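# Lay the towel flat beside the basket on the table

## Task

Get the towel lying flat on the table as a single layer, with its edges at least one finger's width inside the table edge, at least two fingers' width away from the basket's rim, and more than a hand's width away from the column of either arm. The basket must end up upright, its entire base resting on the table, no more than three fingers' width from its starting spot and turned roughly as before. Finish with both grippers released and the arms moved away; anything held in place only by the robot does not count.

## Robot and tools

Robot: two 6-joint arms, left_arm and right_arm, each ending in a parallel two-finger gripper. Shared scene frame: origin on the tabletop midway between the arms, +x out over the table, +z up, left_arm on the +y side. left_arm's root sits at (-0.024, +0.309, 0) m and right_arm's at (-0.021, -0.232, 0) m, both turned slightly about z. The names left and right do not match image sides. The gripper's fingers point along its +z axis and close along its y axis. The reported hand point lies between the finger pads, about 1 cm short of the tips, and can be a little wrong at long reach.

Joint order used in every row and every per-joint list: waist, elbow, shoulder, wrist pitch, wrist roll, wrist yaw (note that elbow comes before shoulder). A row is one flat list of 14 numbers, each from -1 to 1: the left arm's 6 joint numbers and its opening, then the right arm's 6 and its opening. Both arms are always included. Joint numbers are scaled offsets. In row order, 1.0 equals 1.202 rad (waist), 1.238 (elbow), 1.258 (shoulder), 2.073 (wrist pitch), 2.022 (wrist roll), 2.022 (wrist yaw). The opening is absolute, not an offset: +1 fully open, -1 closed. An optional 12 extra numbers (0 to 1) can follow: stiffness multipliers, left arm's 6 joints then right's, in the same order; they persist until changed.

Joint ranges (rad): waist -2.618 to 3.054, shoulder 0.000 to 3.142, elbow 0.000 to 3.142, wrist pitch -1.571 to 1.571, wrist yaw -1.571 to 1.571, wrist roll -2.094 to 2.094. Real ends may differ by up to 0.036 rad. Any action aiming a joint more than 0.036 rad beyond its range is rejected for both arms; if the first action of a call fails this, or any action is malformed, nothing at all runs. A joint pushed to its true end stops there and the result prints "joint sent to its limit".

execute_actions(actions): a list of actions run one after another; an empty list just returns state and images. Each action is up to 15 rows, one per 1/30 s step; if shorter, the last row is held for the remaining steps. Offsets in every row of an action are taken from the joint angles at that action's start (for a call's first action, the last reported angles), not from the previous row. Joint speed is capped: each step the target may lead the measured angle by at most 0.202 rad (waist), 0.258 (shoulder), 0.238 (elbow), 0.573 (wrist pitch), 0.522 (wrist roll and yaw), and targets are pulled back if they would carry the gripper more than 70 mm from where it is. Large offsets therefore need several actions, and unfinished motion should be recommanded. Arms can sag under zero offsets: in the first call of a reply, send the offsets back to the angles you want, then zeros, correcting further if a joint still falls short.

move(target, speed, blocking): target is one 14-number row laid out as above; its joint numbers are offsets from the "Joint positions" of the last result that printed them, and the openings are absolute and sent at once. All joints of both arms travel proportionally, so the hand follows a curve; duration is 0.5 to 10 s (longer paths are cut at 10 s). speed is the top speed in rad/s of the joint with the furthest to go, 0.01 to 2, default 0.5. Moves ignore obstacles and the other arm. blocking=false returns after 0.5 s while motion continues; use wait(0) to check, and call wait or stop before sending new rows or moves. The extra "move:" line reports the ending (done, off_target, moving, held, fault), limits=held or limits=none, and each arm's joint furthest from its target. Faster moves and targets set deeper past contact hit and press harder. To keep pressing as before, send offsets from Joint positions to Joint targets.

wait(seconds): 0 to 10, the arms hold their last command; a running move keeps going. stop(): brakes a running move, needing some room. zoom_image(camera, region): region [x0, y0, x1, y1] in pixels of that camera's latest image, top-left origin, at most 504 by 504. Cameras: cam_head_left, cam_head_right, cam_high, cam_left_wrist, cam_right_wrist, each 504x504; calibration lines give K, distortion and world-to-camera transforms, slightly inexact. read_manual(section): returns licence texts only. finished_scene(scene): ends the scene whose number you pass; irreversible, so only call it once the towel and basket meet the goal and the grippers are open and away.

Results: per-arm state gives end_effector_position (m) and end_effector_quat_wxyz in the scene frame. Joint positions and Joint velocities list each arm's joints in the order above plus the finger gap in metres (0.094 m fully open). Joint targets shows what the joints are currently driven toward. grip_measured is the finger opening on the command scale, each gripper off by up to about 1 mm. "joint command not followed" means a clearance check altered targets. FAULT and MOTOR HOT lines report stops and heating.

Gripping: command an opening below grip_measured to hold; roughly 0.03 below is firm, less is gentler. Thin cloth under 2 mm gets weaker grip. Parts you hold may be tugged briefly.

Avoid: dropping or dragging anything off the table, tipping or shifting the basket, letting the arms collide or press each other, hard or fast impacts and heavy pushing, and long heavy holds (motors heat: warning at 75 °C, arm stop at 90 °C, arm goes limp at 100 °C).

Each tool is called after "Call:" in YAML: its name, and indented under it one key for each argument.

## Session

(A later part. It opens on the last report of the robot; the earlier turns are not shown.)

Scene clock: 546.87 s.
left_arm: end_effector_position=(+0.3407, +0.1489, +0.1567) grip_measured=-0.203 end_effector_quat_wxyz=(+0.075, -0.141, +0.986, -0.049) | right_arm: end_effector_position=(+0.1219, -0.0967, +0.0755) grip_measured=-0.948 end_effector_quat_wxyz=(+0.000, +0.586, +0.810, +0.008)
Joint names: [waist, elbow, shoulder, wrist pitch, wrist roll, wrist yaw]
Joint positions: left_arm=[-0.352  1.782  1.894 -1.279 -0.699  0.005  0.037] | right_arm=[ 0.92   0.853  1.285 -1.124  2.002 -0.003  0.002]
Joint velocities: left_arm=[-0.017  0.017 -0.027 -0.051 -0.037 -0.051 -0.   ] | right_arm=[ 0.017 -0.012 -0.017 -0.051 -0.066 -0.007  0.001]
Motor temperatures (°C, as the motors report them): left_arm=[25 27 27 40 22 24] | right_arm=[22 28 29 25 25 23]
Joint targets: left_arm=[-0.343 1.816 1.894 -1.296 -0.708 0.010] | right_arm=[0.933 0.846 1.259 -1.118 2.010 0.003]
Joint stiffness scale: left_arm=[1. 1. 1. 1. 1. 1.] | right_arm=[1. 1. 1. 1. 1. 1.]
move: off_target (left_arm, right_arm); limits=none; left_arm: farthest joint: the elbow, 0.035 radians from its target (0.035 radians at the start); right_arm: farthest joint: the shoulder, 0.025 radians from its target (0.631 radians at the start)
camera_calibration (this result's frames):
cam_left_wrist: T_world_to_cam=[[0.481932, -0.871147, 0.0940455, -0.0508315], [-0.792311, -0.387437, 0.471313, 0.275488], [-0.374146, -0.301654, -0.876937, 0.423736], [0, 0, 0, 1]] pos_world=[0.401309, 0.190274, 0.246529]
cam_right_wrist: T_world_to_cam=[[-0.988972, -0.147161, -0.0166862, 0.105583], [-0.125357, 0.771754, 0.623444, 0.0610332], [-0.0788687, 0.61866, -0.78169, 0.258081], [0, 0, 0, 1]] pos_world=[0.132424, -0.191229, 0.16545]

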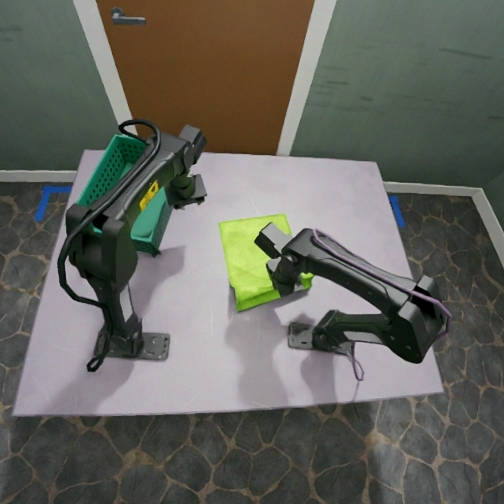

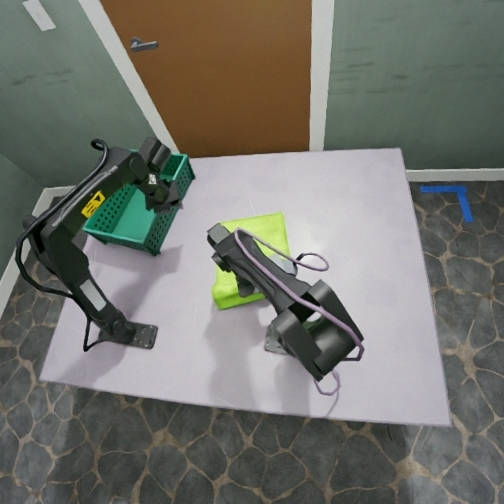

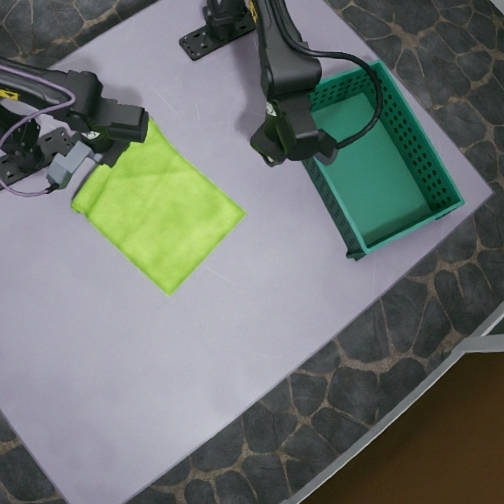

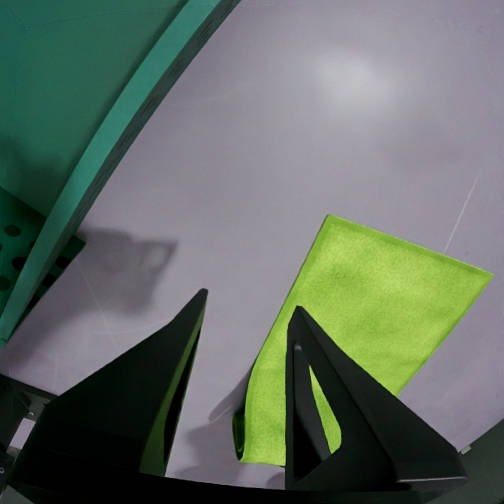

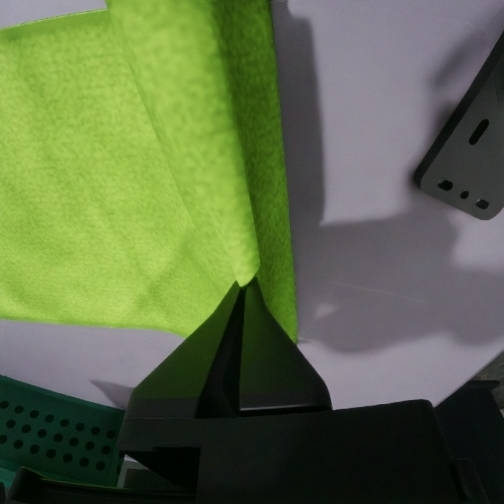

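Call:
move:
  target: [0.008,0.028,0.0,-0.008,-0.005,0.003,-0.2, 0.01,-0.123,0.042,0.099,0.004,0.003,-1]
  speed: 0.25

Call:
execute_actions:
  actions:
    - [[0.008,0.028,0.0,-0.008,-0.005,0.003,-0.2,0,0,0,0,0,0,-0.9],[0.008,0.028,0.0,-0.008,-0.005,0.003,-0.2,0,0,0,0,0,0,-0.8],[0.008,0.028,0.0,-0.008,-0.005,0.003,-0.2,0,0,0,0,0,0,-0.7],[0.008,0.028,0.0,-0.008,-0.005,0.003,-0.2,0,0,0,0,0,0,-0.6],[0.008,0.028,0.0,-0.008,-0.005,0.003,-0.2,0,0,0,0,0,0,-0.5],[0.008,0.028,0.0,-0.008,-0.005,0.003,-0.2,0,0,0,0,0,0,-0.4],[0.008,0.028,0.0,-0.008,-0.005,0.003,-0.2,0,0,0,0,0,0,-0.3],[0.008,0.028,0.0,-0.008,-0.005,0.003,-0.2,0,0,0,0,0,0,-0.2]]

Call:
move:
  target: [0.008,0.028,0.0,-0.008,-0.005,0.003,-0.2, 0,0.22,-0.08,-0.16,0,0.003,-0.2]
  speed: 0.5

Scene clock: 559.70 s.
left_arm: end_effector_position=(+0.3406, +0.1488, +0.1567) grip_measured=-0.203 end_effector_quat_wxyz=(+0.075, -0.141, +0.986, -0.050) | right_arm: end_effector_position=(+0.1212, -0.0972, +0.0334) grip_measured=-0.948 end_effector_quat_wxyz=(+0.000, +0.587, +0.810, +0.010)
Joint names: [waist, elbow, shoulder, wrist pitch, wrist roll, wrist yaw]
Joint positions: left_arm=[-0.352  1.782  1.894 -1.279 -0.699  0.006  0.037] | right_arm=[ 0.92   0.711  1.329 -0.933  2.003 -0.003  0.002]
Joint velocities: left_arm=[-0.012  0.002 -0.007  0.051  0.022  0.007 -0.   ] | right_arm=[-0.002  0.002 -0.007 -0.081  0.037 -0.022  0.   ]
Motor temperatures (°C, as the motors report them): left_arm=[25 27 28 37 22 24] | right_arm=[22 28 28 25 25 23]
Joint targets: left_arm=[-0.343 1.816 1.894 -1.296 -0.709 0.011] | right_arm=[0.932 0.701 1.338 -0.919 2.010 0.003]
Joint stiffness scale: left_arm=[1. 1. 1. 1. 1. 1.] | right_arm=[1. 1. 1. 1. 1. 1.]
move: off_target (left_arm); limits=none; left_arm: farthest joint: the elbow, 0.035 radians from its target (0.035 radians at the start); right_arm: farthest joint: the wrist pitch, 0.014 radians from its target (0.205 radians at the start)
camera_calibration (this result's frames):
cam_left_wrist: T_world_to_cam=[[0.482172, -0.870961, 0.0945374, -0.0510998], [-0.792061, -0.387274, 0.471866, 0.2752], [-0.374365, -0.3024, -0.876587, 0.423809], [0, 0, 0, 1]] pos_world=[0.401274, 0.190232, 0.246478]
cam_right_wrist: T_world_to_cam=[[-0.98903, -0.146352, -0.0200197, 0.104333], [-0.126544, 0.769548, 0.625926, 0.0874017], [-0.0761992, 0.621593, -0.779626, 0.225274], [0, 0, 0, 1]] pos_world=[0.131414, -0.192019, 0.123011]

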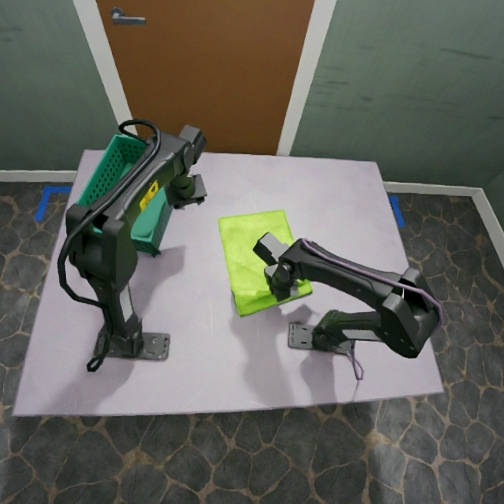

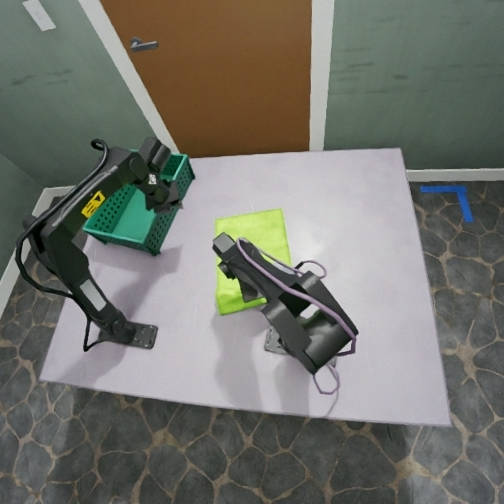

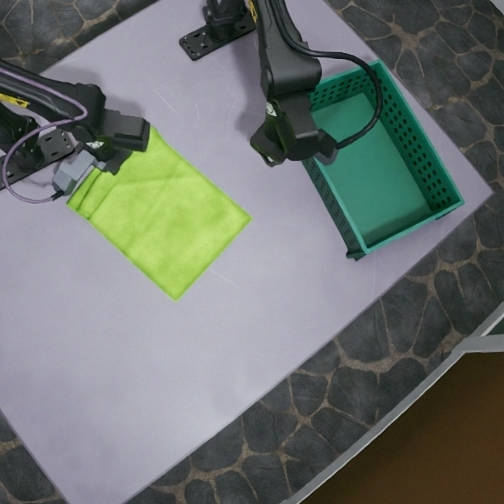

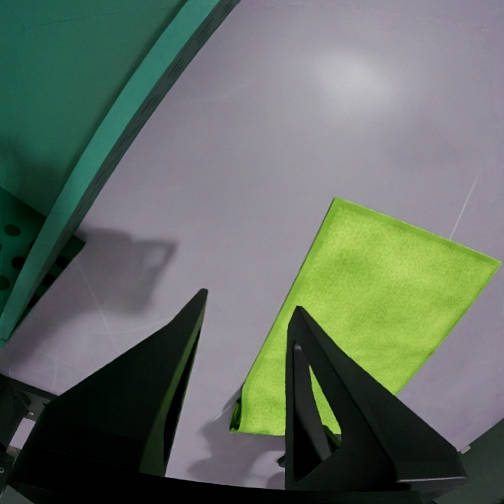

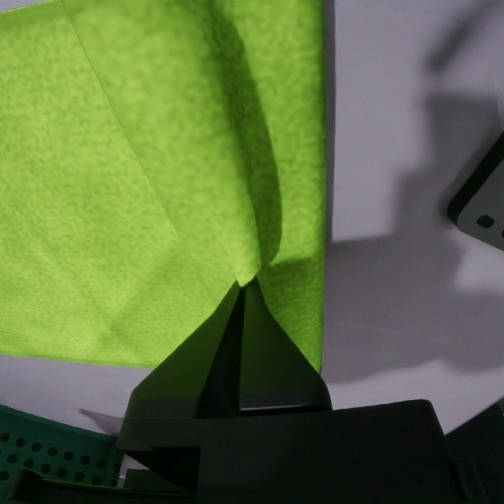

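Scene clock: 560.20 s.
left_arm: end_effector_position=(+0.3406, +0.1487, +0.1567) grip_measured=-0.203 end_effector_quat_wxyz=(+0.074, -0.141, +0.986, -0.050) | right_arm: end_effector_position=(+0.1211, -0.0972, +0.0334) grip_measured=-0.202 end_effector_quat_wxyz=(+0.000, +0.587, +0.810, +0.010)
Joint names: [waist, elbow, shoulder, wrist pitch, wrist roll, wrist yaw]
Joint positions: left_arm=[-0.352  1.782  1.894 -1.279 -0.7    0.006  0.037] | right_arm=[ 0.92   0.711  1.329 -0.933  2.003 -0.004  0.037]
Joint velocities: left_arm=[ 0.017  0.017 -0.002  0.022  0.007 -0.007 -0.   ] | right_arm=[ 0.007 -0.012 -0.012 -0.022  0.11   0.007 -0.001]
Motor temperatures (°C, as the motors report them): left_arm=[25 27 28 37 22 24] | right_arm=[22 28 28 25 25 23]
Joint targets: left_arm=[-0.343 1.816 1.894 -1.296 -0.710 0.012] | right_arm=[0.920 0.711 1.329 -0.933 2.003 -0.003]
Joint stiffness scale: left_arm=[1. 1. 1. 1. 1. 1.] | right_arm=[1. 1. 1. 1. 1. 1.]
camera_calibration (this result's frames):
cam_left_wrist: T_world_to_cam=[[0.482741, -0.870588, 0.095068, -0.0515143], [-0.791652, -0.387378, 0.472466, 0.27489], [-0.374496, -0.30334, -0.876206, 0.423876], [0, 0, 0, 1]] pos_world=[0.401226, 0.190217, 0.246424]
cam_right_wrist: T_world_to_cam=[[-0.989034, -0.146354, -0.0198039, 0.104288], [-0.126387, 0.769372, 0.626174, 0.087313], [-0.0764062, 0.62181, -0.779432, 0.225279], [0, 0, 0, 1]] pos_world=[0.131392, -0.191994, 0.122982]

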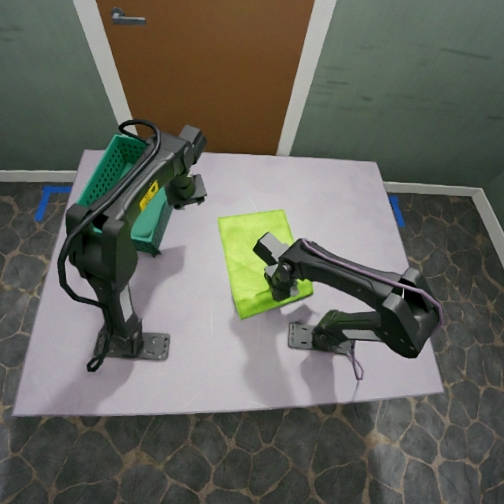

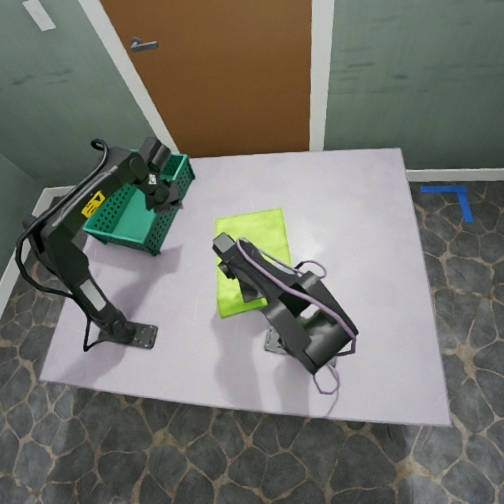

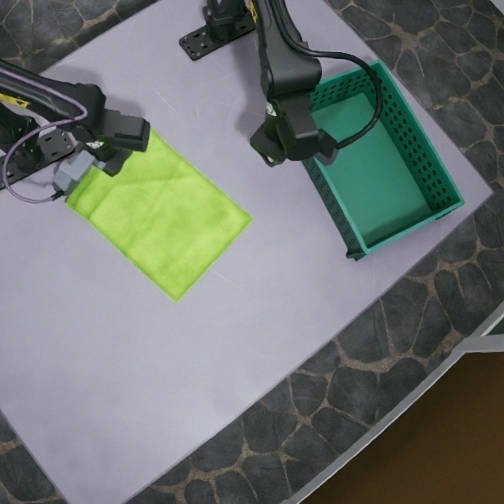

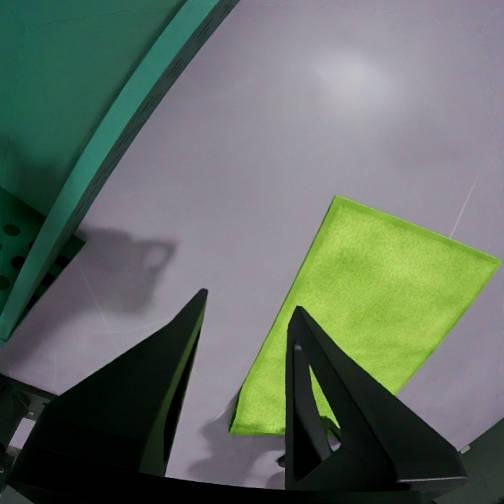

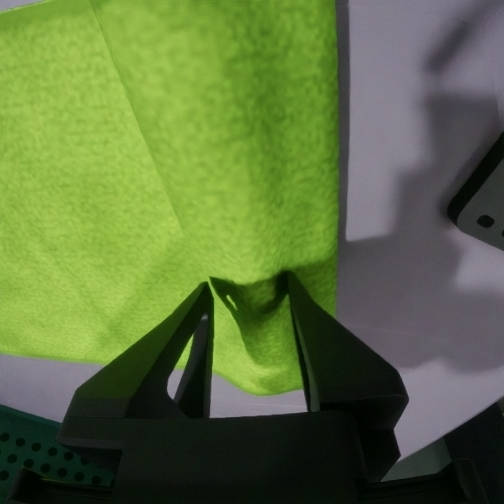

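Scene clock: 561.60 s.
left_arm: end_effector_position=(+0.3405, +0.1485, +0.1567) grip_measured=-0.203 end_effector_quat_wxyz=(+0.074, -0.142, +0.986, -0.051) | right_arm: end_effector_position=(+0.1227, -0.0956, +0.1079) grip_measured=-0.202 end_effector_quat_wxyz=(+0.002, +0.587, +0.810, +0.021)
Joint names: [waist, elbow, shoulder, wrist pitch, wrist roll, wrist yaw]
Joint positions: left_arm=[-0.352  1.782  1.894 -1.279 -0.701  0.008  0.037] | right_arm=[ 0.92   0.956  1.248 -1.238  2.003 -0.004  0.037]
Joint velocities: left_arm=[-0.012 -0.002  0.007  0.007 -0.007 -0.022 -0.001] | right_arm=[ 0.002  0.002  0.012  0.051  0.007 -0.022 -0.   ]
Motor temperatures (°C, as the motors report them): left_arm=[25 27 28 37 22 24] | right_arm=[22 28 28 25 25 23]
Joint targets: left_arm=[-0.343 1.816 1.894 -1.296 -0.710 0.013] | right_arm=[0.920 0.983 1.228 -1.264 2.003 0.002]
Joint stiffness scale: left_arm=[1. 1. 1. 1. 1. 1.] | right_arm=[1. 1. 1. 1. 1. 1.]
move: off_target (left_arm, right_arm); limits=none; left_arm: farthest joint: the elbow, 0.035 radians from its target (0.035 radians at the start); right_arm: farthest joint: the elbow, 0.027 radians from its target (0.273 radians at the start)
camera_calibration (this result's frames):
cam_left_wrist: T_world_to_cam=[[0.483266, -0.870214, 0.0958234, -0.0519896], [-0.791198, -0.387265, 0.47332, 0.274447], [-0.37478, -0.304554, -0.875663, 0.423981], [0, 0, 0, 1]] pos_world=[0.401166, 0.190167, 0.246346]
cam_right_wrist: T_world_to_cam=[[-0.988583, -0.145933, -0.0375051, 0.10944], [-0.136284, 0.759857, 0.635644, 0.0389726], [-0.064263, 0.633498, -0.771071, 0.281198], [0, 0, 0, 1]] pos_world=[0.131572, -0.191781, 0.196155]

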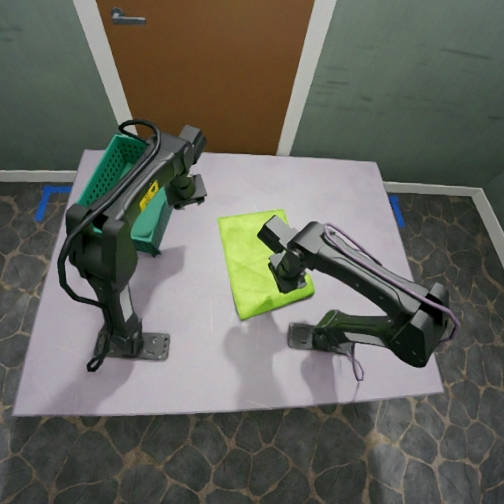

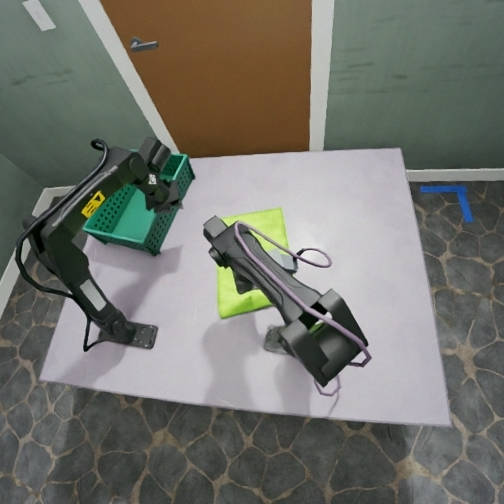

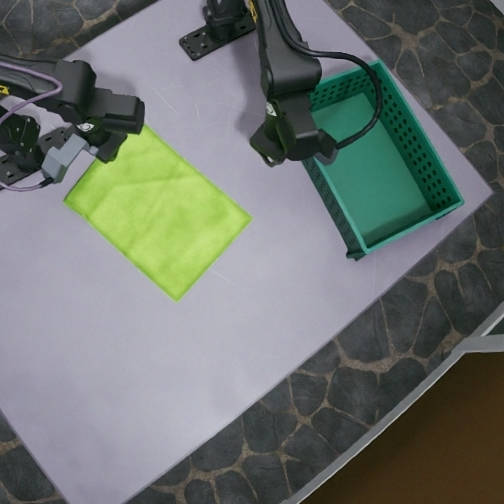

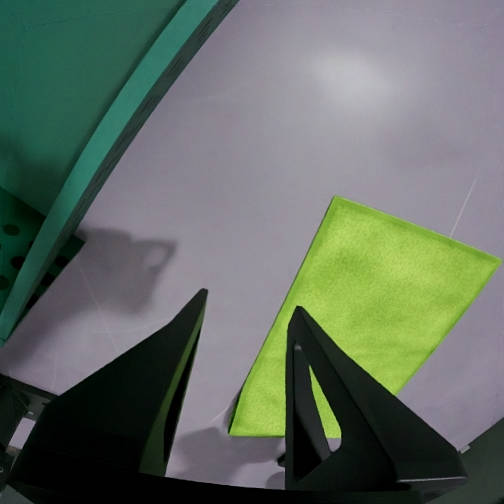

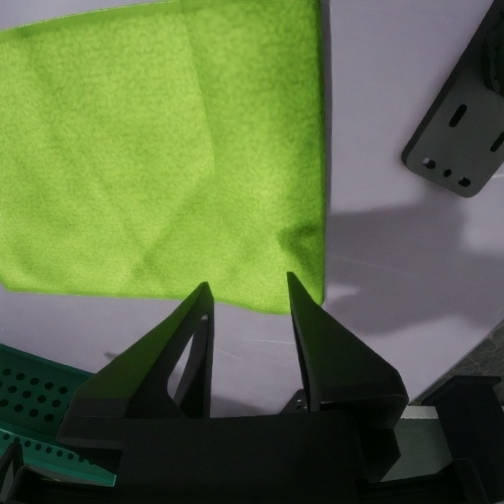

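Call:
zoom_image:
  camera: "cam_high"
  region: [150, 190, 276, 316]

Region (150, 190, 276, 316) of cam_high's 504x504 image, scaled by 4.000, with more detail than that image has.

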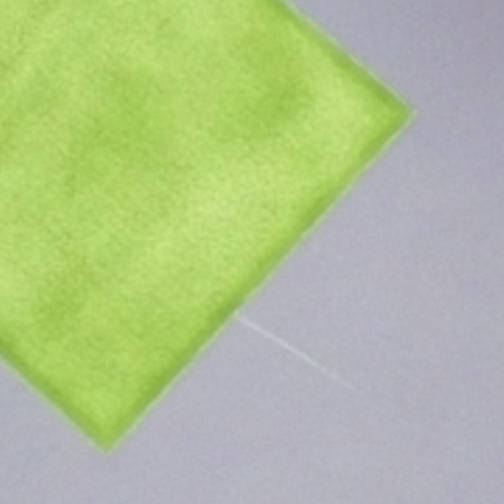

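Call:
move:
  target: [-0.154,0.367,0.401,-0.0125,-0.045,-0.006,-0.17, -0.4455,0.859,0.8276,0.034,-0.981,0.004,-0.17]
  speed: 0.9

Scene clock: 615.57 s.
left_arm: end_effector_position=(+0.3812, +0.0371, +0.0583) grip_measured=-0.173 end_effector_quat_wxyz=(+0.030, -0.095, +0.995, -0.029) | right_arm: end_effector_position=(+0.4319, -0.1299, +0.0484) grip_measured=-0.172 end_effector_quat_wxyz=(+0.035, -0.095, +0.995, +0.006)
Joint names: [waist, elbow, shoulder, wrist pitch, wrist roll, wrist yaw]
Joint positions: left_arm=[-0.528  2.203  2.404 -1.287 -0.782  0.008  0.039] | right_arm=[ 0.389  1.982  2.299 -1.184  0.028 -0.003  0.039]
Joint velocities: left_arm=[ 0.002 -0.002  0.002  0.051 -0.037 -0.051 -0.001] | right_arm=[-0.027 -0.007  0.007 -0.007 -0.022  0.066  0.   ]
Motor temperatures (°C, as the motors report them): left_arm=[25 28 28 34 22 24] | right_arm=[21 28 28 25 25 23]
Joint targets: left_arm=[-0.538 2.236 2.398 -1.305 -0.792 -0.005] | right_arm=[0.385 2.020 2.289 -1.168 0.019 0.004]
Joint stiffness scale: left_arm=[1. 1. 1. 1. 1. 1.] | right_arm=[1. 1. 1. 1. 1. 1.]
move: off_target (left_arm, right_arm); limits=none; left_arm: farthest joint: the elbow, 0.033 radians from its target (0.455 radians at the start); right_arm: farthest joint: the elbow, 0.037 radians from its target (1.063 radians at the start)
camera_calibration (this result's frames):
cam_left_wrist: T_world_to_cam=[[0.402868, -0.914987, 0.0222582, -0.122591], [-0.780337, -0.33067, 0.530784, 0.300536], [-0.478301, -0.231205, -0.847215, 0.354191], [0, 0, 0, 1]] pos_world=[0.453317, 0.0690997, 0.143285]
cam_right_wrist: T_world_to_cam=[[0.0212288, -0.999515, -0.0228048, -0.139905], [-0.828047, -0.0303601, 0.559837, 0.344751], [-0.560257, 0.00699878, -0.828289, 0.412542], [0, 0, 0, 1]] pos_world=[0.519569, -0.132257, 0.145509]

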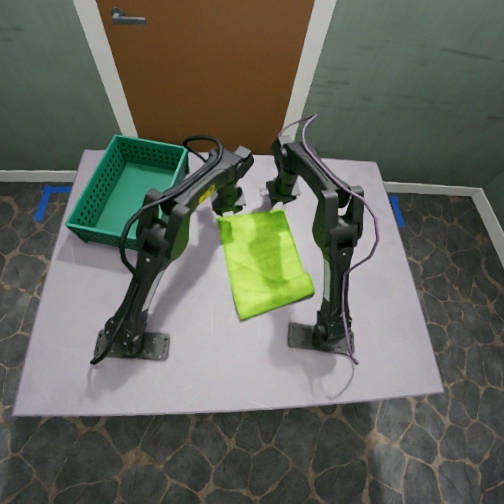

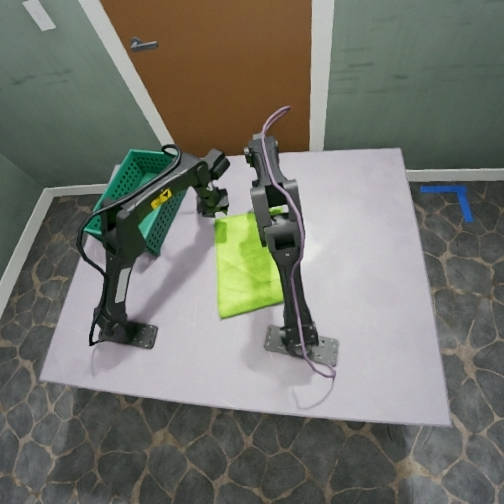

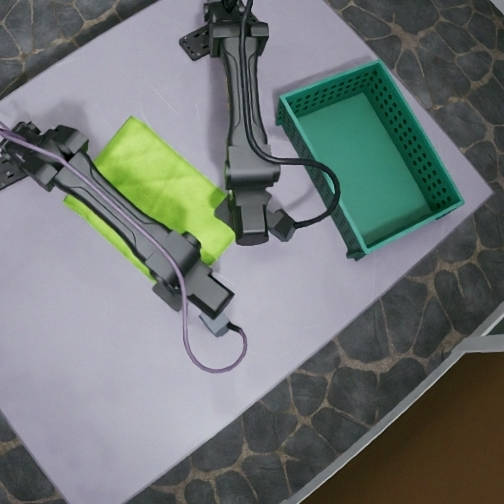

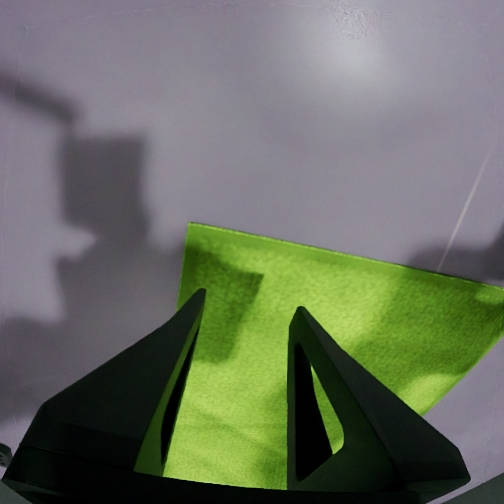

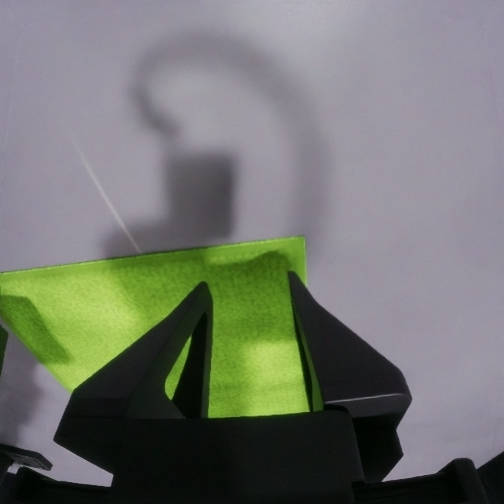

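Call:
move:
  target: [-0.013,-0.015,0.053,0.0155,-0.005,-0.006,-0.17, 0.015,-0.156,-0.043,0.079,-0.004,0.004,-0.17]
  speed: 0.15

Scene clock: 657.70 s.
left_arm: end_effector_position=(+0.3795, +0.0382, +0.0257) grip_measured=-0.173 end_effector_quat_wxyz=(+0.008, -0.095, +0.995, -0.011) | right_arm: end_effector_position=(+0.4169, -0.1310, +0.0128) grip_measured=-0.172 end_effector_quat_wxyz=(+0.026, -0.098, +0.995, +0.004)
Joint names: [waist, elbow, shoulder, wrist pitch, wrist roll, wrist yaw]
Joint positions: left_arm=[-0.528  2.203  2.475 -1.273 -0.782  0.008  0.039] | right_arm=[ 0.395  1.802  2.277 -1.043  0.027 -0.002  0.039]
Joint velocities: left_arm=[ 0.012  0.007 -0.002 -0.037 -0.022 -0.022 -0.   ] | right_arm=[ 0.002 -0.007 -0.007 -0.022 -0.037 -0.066 -0.   ]
Motor temperatures (°C, as the motors report them): left_arm=[25 28 31 33 22 24] | right_arm=[21 29 31 26 25 23]
Joint targets: left_arm=[-0.544 2.185 2.471 -1.254 -0.792 -0.005] | right_arm=[0.407 1.789 2.245 -1.020 0.020 0.004]
Joint stiffness scale: left_arm=[1. 1. 1. 1. 1. 1.] | right_arm=[1. 1. 1. 1. 1. 1.]
move: off_target (right_arm); limits=none; left_arm: farthest joint: the elbow, 0.019 radians from its target (0.019 radians at the start); right_arm: farthest joint: the shoulder, 0.032 radians from its target (0.054 radians at the start)
camera_calibration (this result's frames):
cam_left_wrist: T_world_to_cam=[[0.402786, -0.914932, -0.0257498, -0.118849], [-0.754679, -0.347892, 0.556265, 0.307146], [-0.517903, -0.204623, -0.830606, 0.339596], [0, 0, 0, 1]] pos_world=[0.455545, 0.0676041, 0.108155]
cam_right_wrist: T_world_to_cam=[[0.0265447, -0.999478, -0.0183891, -0.143717], [-0.818734, -0.0322917, 0.573264, 0.347957], [-0.573559, -0.000161312, -0.819165, 0.379211], [0, 0, 0, 1]] pos_world=[0.506199, -0.132345, 0.108523]

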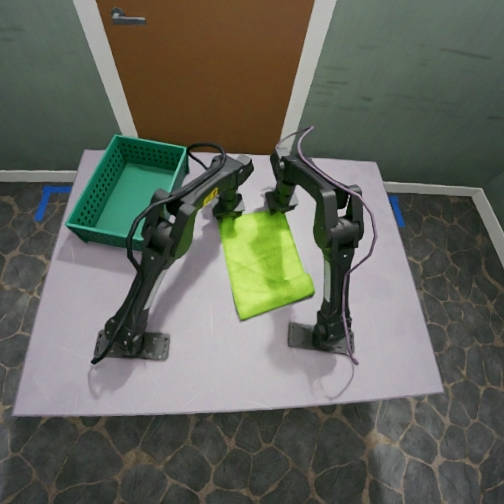

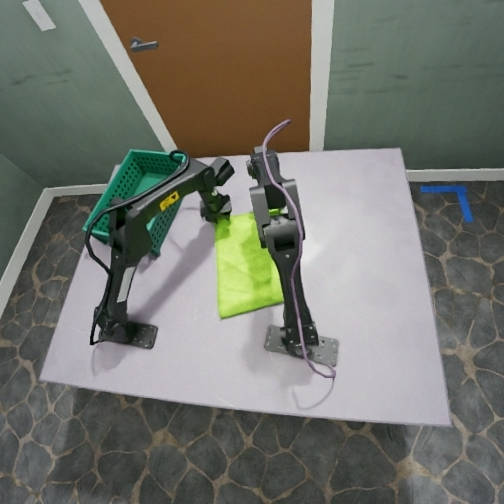

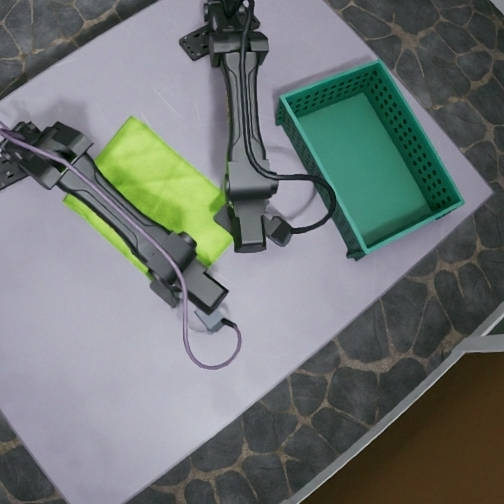

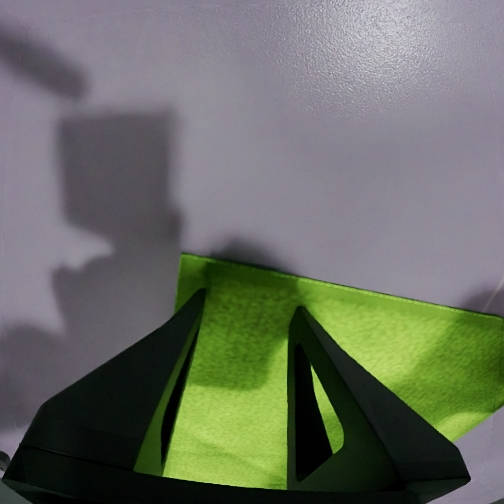

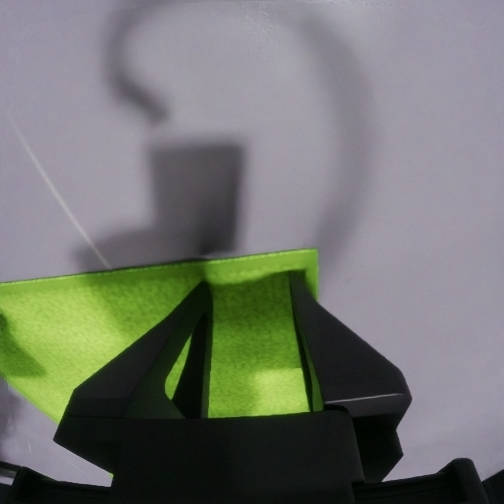

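Call:
execute_actions:
  actions:
    - [[-0.005,-0.02,0.0,0.005,-0.005,-0.006,-0.17,0.005,-0.015,-0.02,0.008,-0.004,0.003,-0.17],[-0.005,-0.025,0.004,0.005,-0.005,-0.006,-0.17,0.005,-0.02,-0.015,0.008,-0.004,0.003,-0.17],[-0.005,-0.03,0.008,0.005,-0.005,-0.006,-0.17,0.005,-0.025,-0.01,0.008,-0.004,0.003,-0.17],[-0.005,-0.035,0.012,0.005,-0.005,-0.006,-0.17,0.005,-0.03,-0.005,0.008,-0.004,0.003,-0.17],[-0.005,-0.04,0.016,0.005,-0.005,-0.006,-0.17,0.005,-0.035,0.0,0.008,-0.004,0.003,-0.17],[-0.005,-0.045,0.02,0.005,-0.005,-0.006,-0.17,0.005,-0.04,0.005,0.008,-0.004,0.003,-0.17],[-0.005,-0.05,0.024,0.005,-0.005,-0.006,-0.17,0.005,-0.045,0.01,0.008,-0.004,0.003,-0.17],[-0.005,-0.05,0.028,0.005,-0.005,-0.006,-0.17,0.005,-0.045,0.015,0.008,-0.004,0.003,-0.17],[-0.005,-0.05,0.03,0.005,-0.005,-0.006,-0.17,0.005,-0.045,0.02,0.008,-0.004,0.003,-0.17]]

Scene clock: 687.10 s.
left_arm: end_effector_position=(+0.3762, +0.0404, +0.0200) grip_measured=-0.173 end_effector_quat_wxyz=(+0.001, -0.095, +0.995, -0.006) | right_arm: end_effector_position=(+0.4158, -0.1313, +0.0101) grip_measured=-0.172 end_effector_quat_wxyz=(+0.026, -0.098, +0.995, +0.004)
Joint names: [waist, elbow, shoulder, wrist pitch, wrist roll, wrist yaw]
Joint positions: left_arm=[-0.528  2.184  2.476 -1.268 -0.782  0.008  0.039] | right_arm=[ 0.395  1.79   2.276 -1.033  0.027 -0.002  0.039]
Joint velocities: left_arm=[ 0.012 -0.002  0.007  0.095 -0.007 -0.066  0.001] | right_arm=[ 0.002 -0.007 -0.007  0.037  0.022 -0.066 -0.   ]
Motor temperatures (°C, as the motors report them): left_arm=[25 27 31 32 22 24] | right_arm=[22 28 32 26 25 23]
Joint targets: left_arm=[-0.534 2.141 2.512 -1.263 -0.792 -0.005] | right_arm=[0.401 1.746 2.302 -1.026 0.019 0.004]
Joint stiffness scale: left_arm=[1. 1. 1. 1. 1. 1.] | right_arm=[1. 1. 1. 1. 1. 1.]
camera_calibration (this result's frames):
cam_left_wrist: T_world_to_cam=[[0.402702, -0.914488, -0.0392743, -0.115371], [-0.747096, -0.353174, 0.56313, 0.305814], [-0.528847, -0.197432, -0.825434, 0.337357], [0, 0, 0, 1]] pos_world=[0.453343, 0.0691048, 0.101722]
cam_right_wrist: T_world_to_cam=[[0.0268984, -0.999475, -0.0180724, -0.144154], [-0.817871, -0.0323988, 0.574489, 0.348133], [-0.574773, -0.000671978, -0.818313, 0.376753], [0, 0, 0, 1]] pos_world=[0.505153, -0.132546, 0.105698]

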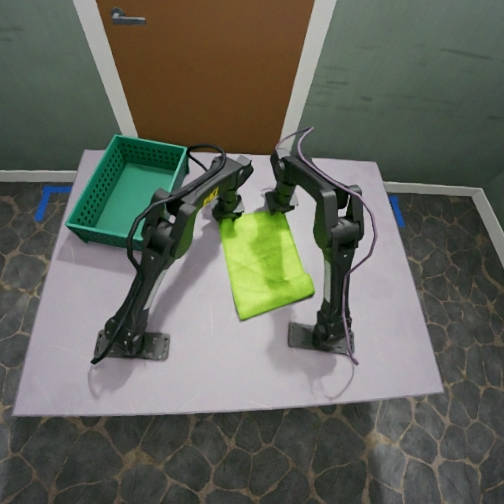

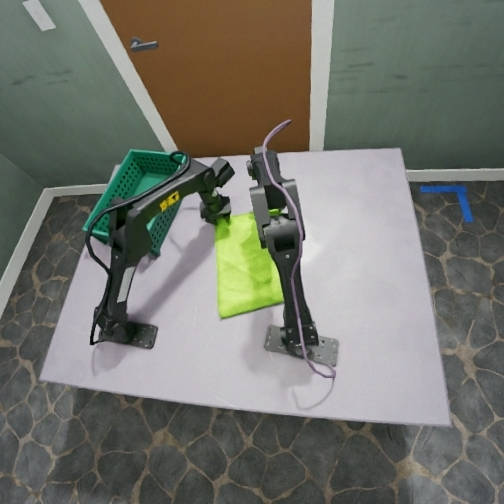

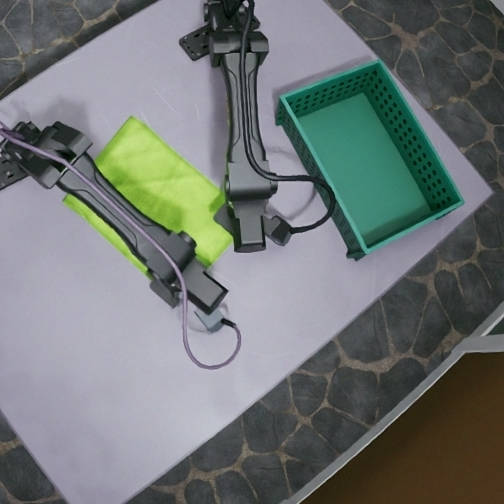

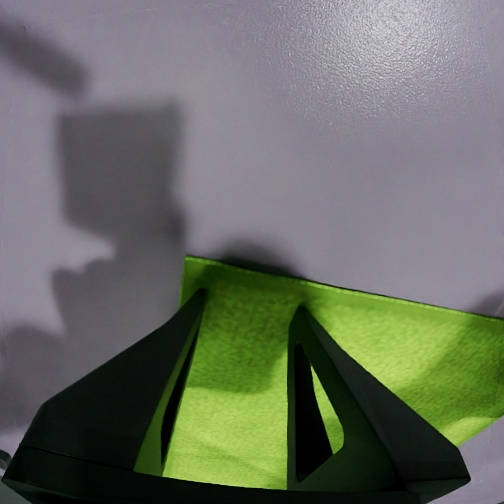

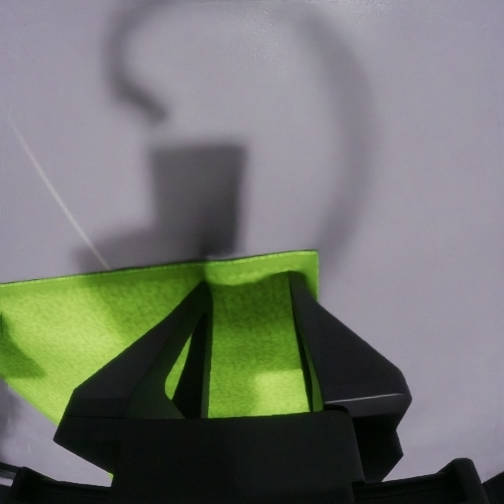

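Call:
execute_actions:
  actions:
    - [[-0.005,-0.035,0.029,0.002,-0.005,-0.006,-0.19,0.014,-0.036,0.021,0.003,-0.004,0.003,-0.19],[-0.005,-0.035,0.029,0.002,-0.005,-0.006,-0.22,0.017,-0.036,0.021,0.003,-0.004,0.003,-0.22],[-0.005,-0.035,0.029,0.002,-0.005,-0.006,-0.25,0.019,-0.036,0.021,0.003,-0.004,0.003,-0.25],[-0.005,-0.035,0.029,0.002,-0.005,-0.006,-0.28,0.021,-0.036,0.021,0.003,-0.004,0.003,-0.28],[-0.005,-0.035,0.029,0.002,-0.005,-0.006,-0.31,0.023,-0.036,0.021,0.003,-0.004,0.003,-0.31],[-0.005,-0.035,0.029,0.002,-0.005,-0.006,-0.34,0.025,-0.036,0.021,0.003,-0.004,0.003,-0.34],[-0.005,-0.035,0.029,0.002,-0.005,-0.006,-0.37,0.027,-0.036,0.021,0.003,-0.004,0.003,-0.37],[-0.005,-0.035,0.029,0.002,-0.005,-0.006,-0.40,0.029,-0.036,0.021,0.003,-0.004,0.003,-0.40],[-0.005,-0.035,0.029,0.002,-0.005,-0.006,-0.43,0.031,-0.036,0.021,0.003,-0.004,0.003,-0.43],[-0.005,-0.035,0.029,0.002,-0.005,-0.006,-0.46,0.033,-0.036,0.021,0.003,-0.004,0.003,-0.46],[-0.005,-0.035,0.029,0.002,-0.005,-0.006,-0.49,0.035,-0.036,0.021,0.003,-0.004,0.003,-0.49],[-0.005,-0.035,0.029,0.002,-0.005,-0.006,-0.52,0.037,-0.036,0.021,0.003,-0.004,0.003,-0.52],[-0.005,-0.035,0.029,0.002,-0.005,-0.006,-0.55,0.039,-0.036,0.021,0.003,-0.004,0.003,-0.55],[-0.005,-0.035,0.029,0.002,-0.005,-0.006,-0.58,0.041,-0.036,0.021,0.003,-0.004,0.003,-0.58],[-0.005,-0.035,0.029,0.002,-0.005,-0.006,-0.60,0.043,-0.036,0.021,0.003,-0.004,0.003,-0.60]]

Scene clock: 701.03 s.
left_arm: end_effector_position=(+0.3766, +0.0400, +0.0200) grip_measured=-0.587 end_effector_quat_wxyz=(+0.002, -0.095, +0.995, -0.007) | right_arm: end_effector_position=(+0.4139, -0.1210, +0.0102) grip_measured=-0.588 end_effector_quat_wxyz=(+0.027, -0.111, +0.993, -0.000)
Joint names: [waist, elbow, shoulder, wrist pitch, wrist roll, wrist yaw]
Joint positions: left_arm=[-0.528  2.184  2.476 -1.266 -0.782  0.008  0.019] | right_arm=[ 0.422  1.79   2.276 -1.031  0.027  0.008  0.019]
Joint velocities: left_arm=[-0.017  0.007 -0.007 -0.007  0.007  0.022 -0.018] | right_arm=[ 0.046  0.002 -0.007  0.037  0.007 -0.037 -0.02 ]
Motor temperatures (°C, as the motors report them): left_arm=[25 26 30 32 22 24] | right_arm=[22 27 31 26 25 23]
Joint targets: left_arm=[-0.534 2.140 2.513 -1.264 -0.792 -0.005] | right_arm=[0.447 1.745 2.302 -1.027 0.019 0.004]
Joint stiffness scale: left_arm=[1. 1. 1. 1. 1. 1.] | right_arm=[1. 1. 1. 1. 1. 1.]
camera_calibration (this result's frames):
cam_left_wrist: T_world_to_cam=[[0.402762, -0.914551, -0.0371383, -0.115951], [-0.748047, -0.352275, 0.56243, 0.306339], [-0.527454, -0.198745, -0.82601, 0.337058], [0, 0, 0, 1]] pos_world=[0.45364, 0.0688611, 0.101813]
cam_right_wrist: T_world_to_cam=[[0.0534945, -0.998529, -0.00880482, -0.144868], [-0.819394, -0.0489338, 0.571138, 0.345559], [-0.570729, -0.0233381, -0.820807, 0.371308], [0, 0, 0, 1]] pos_world=[0.502815, -0.11908, 0.106134]

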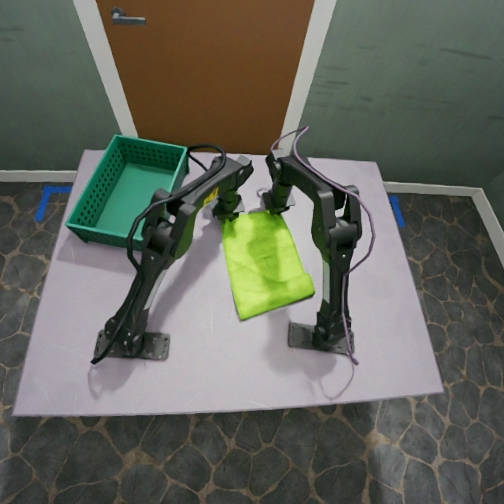

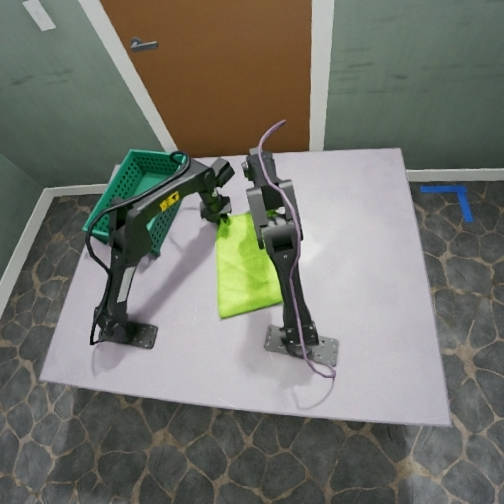

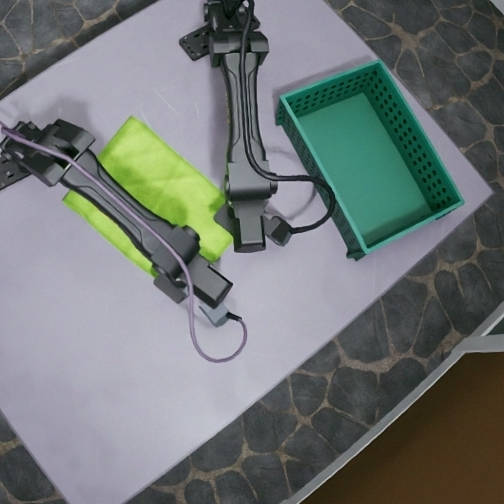

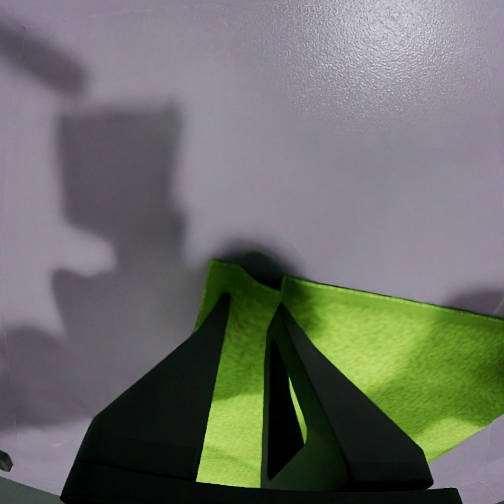

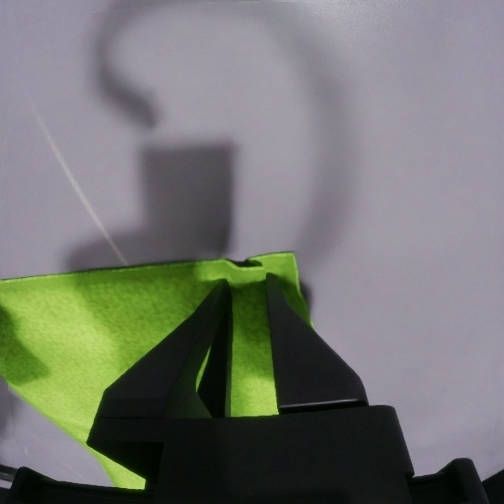

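Call:
execute_actions:
  actions:
    - [[-0.005,-0.035,0.029,0.001,-0.005,-0.006,-0.63,0.022,-0.036,0.021,0.002,-0.004,-0.006,-0.63],[-0.005,-0.035,0.029,0.001,-0.005,-0.006,-0.66,0.023,-0.036,0.021,0.002,-0.004,-0.009,-0.66],[-0.005,-0.035,0.029,0.001,-0.005,-0.006,-0.69,0.024,-0.036,0.021,0.002,-0.004,-0.012,-0.69],[-0.005,-0.035,0.029,0.001,-0.005,-0.006,-0.72,0.025,-0.036,0.021,0.002,-0.004,-0.015,-0.72],[-0.005,-0.035,0.029,0.001,-0.005,-0.006,-0.75,0.026,-0.036,0.021,0.002,-0.004,-0.018,-0.75],[-0.005,-0.035,0.029,0.001,-0.005,-0.006,-0.78,0.027,-0.036,0.021,0.002,-0.004,-0.021,-0.78],[-0.005,-0.035,0.029,0.001,-0.005,-0.006,-0.81,0.028,-0.036,0.021,0.002,-0.004,-0.024,-0.81],[-0.005,-0.035,0.029,0.001,-0.005,-0.006,-0.84,0.029,-0.036,0.021,0.002,-0.004,-0.027,-0.84],[-0.005,-0.035,0.029,0.001,-0.005,-0.006,-0.87,0.030,-0.036,0.021,0.002,-0.004,-0.03,-0.87],[-0.005,-0.035,0.029,0.001,-0.005,-0.006,-0.90,0.031,-0.036,0.021,0.002,-0.004,-0.033,-0.90],[-0.005,-0.035,0.029,0.001,-0.005,-0.006,-0.93,0.032,-0.036,0.021,0.002,-0.004,-0.035,-0.93],[-0.005,-0.035,0.029,0.001,-0.005,-0.006,-0.96,0.032,-0.036,0.021,0.002,-0.004,-0.035,-0.96],[-0.005,-0.035,0.029,0.001,-0.005,-0.006,-1,0.032,-0.036,0.021,0.002,-0.004,-0.035,-1]]

Scene clock: 725.60 s.
left_arm: end_effector_position=(+0.3769, +0.0387, +0.0200) grip_measured=-0.965 end_effector_quat_wxyz=(+0.002, -0.095, +0.995, -0.010) | right_arm: end_effector_position=(+0.4114, -0.1099, +0.0102) grip_measured=-0.966 end_effector_quat_wxyz=(+0.026, -0.119, +0.992, +0.014)
Joint names: [waist, elbow, shoulder, wrist pitch, wrist roll, wrist yaw]
Joint positions: left_arm=[-0.528  2.184  2.476 -1.262 -0.782  0.013  0.002] | right_arm=[ 0.436  1.79   2.276 -1.029  0.027 -0.02   0.002]
Joint velocities: left_arm=[-0.002 -0.012 -0.012  0.007  0.007 -0.037 -0.   ] | right_arm=[ 0.012 -0.002 -0.022 -0.007 -0.051 -0.051  0.   ]
Motor temperatures (°C, as the motors report them): left_arm=[25 26 30 32 22 24] | right_arm=[22 27 30 25 25 23]
Joint targets: left_arm=[-0.534 2.140 2.513 -1.264 -0.792 -0.004] | right_arm=[0.460 1.745 2.302 -1.026 0.019 -0.063]
Joint stiffness scale: left_arm=[1. 1. 1. 1. 1. 1.] | right_arm=[1. 1. 1. 1. 1. 1.]
camera_calibration (this result's frames):
cam_left_wrist: T_world_to_cam=[[0.402699, -0.914805, -0.0310611, -0.117348], [-0.748182, -0.348521, 0.564586, 0.305916], [-0.527312, -0.204119, -0.82479, 0.33708], [0, 0, 0, 1]] pos_world=[0.453883, 0.0680725, 0.10166]
cam_right_wrist: T_world_to_cam=[[0.0693505, -0.99694, -0.0360692, -0.139676], [-0.815446, -0.0774788, 0.573625, 0.339259], [-0.574664, -0.0103687, -0.818324, 0.37322], [0, 0, 0, 1]] pos_world=[0.50081, -0.109094, 0.10577]

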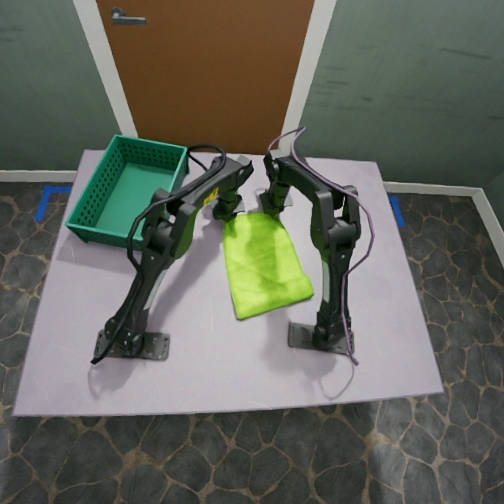

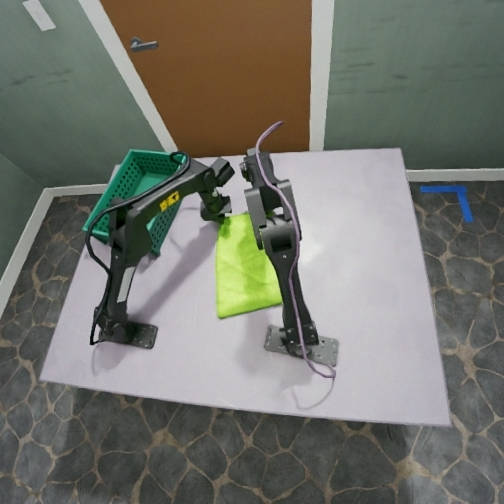

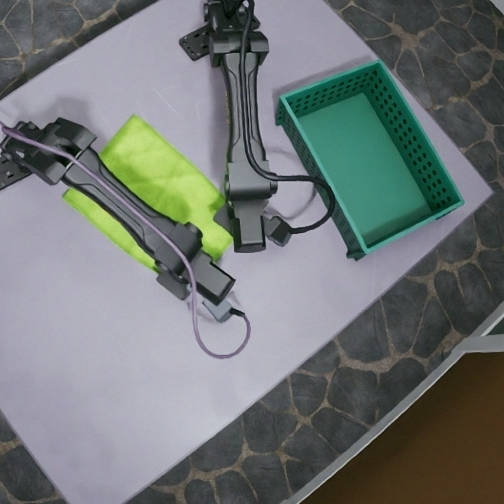

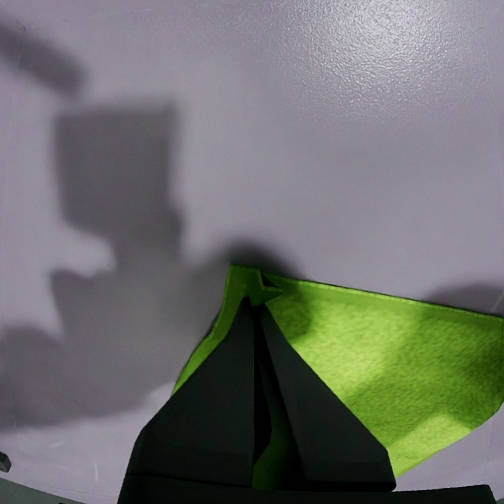

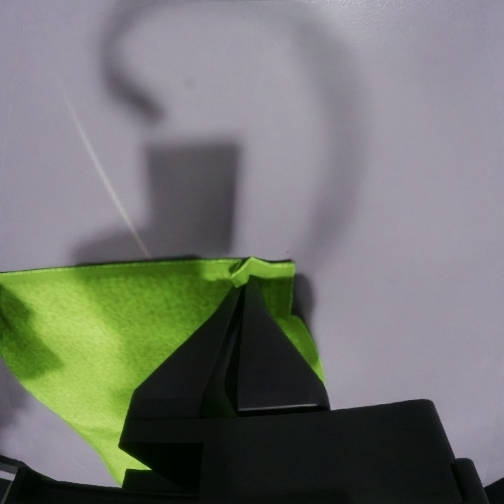

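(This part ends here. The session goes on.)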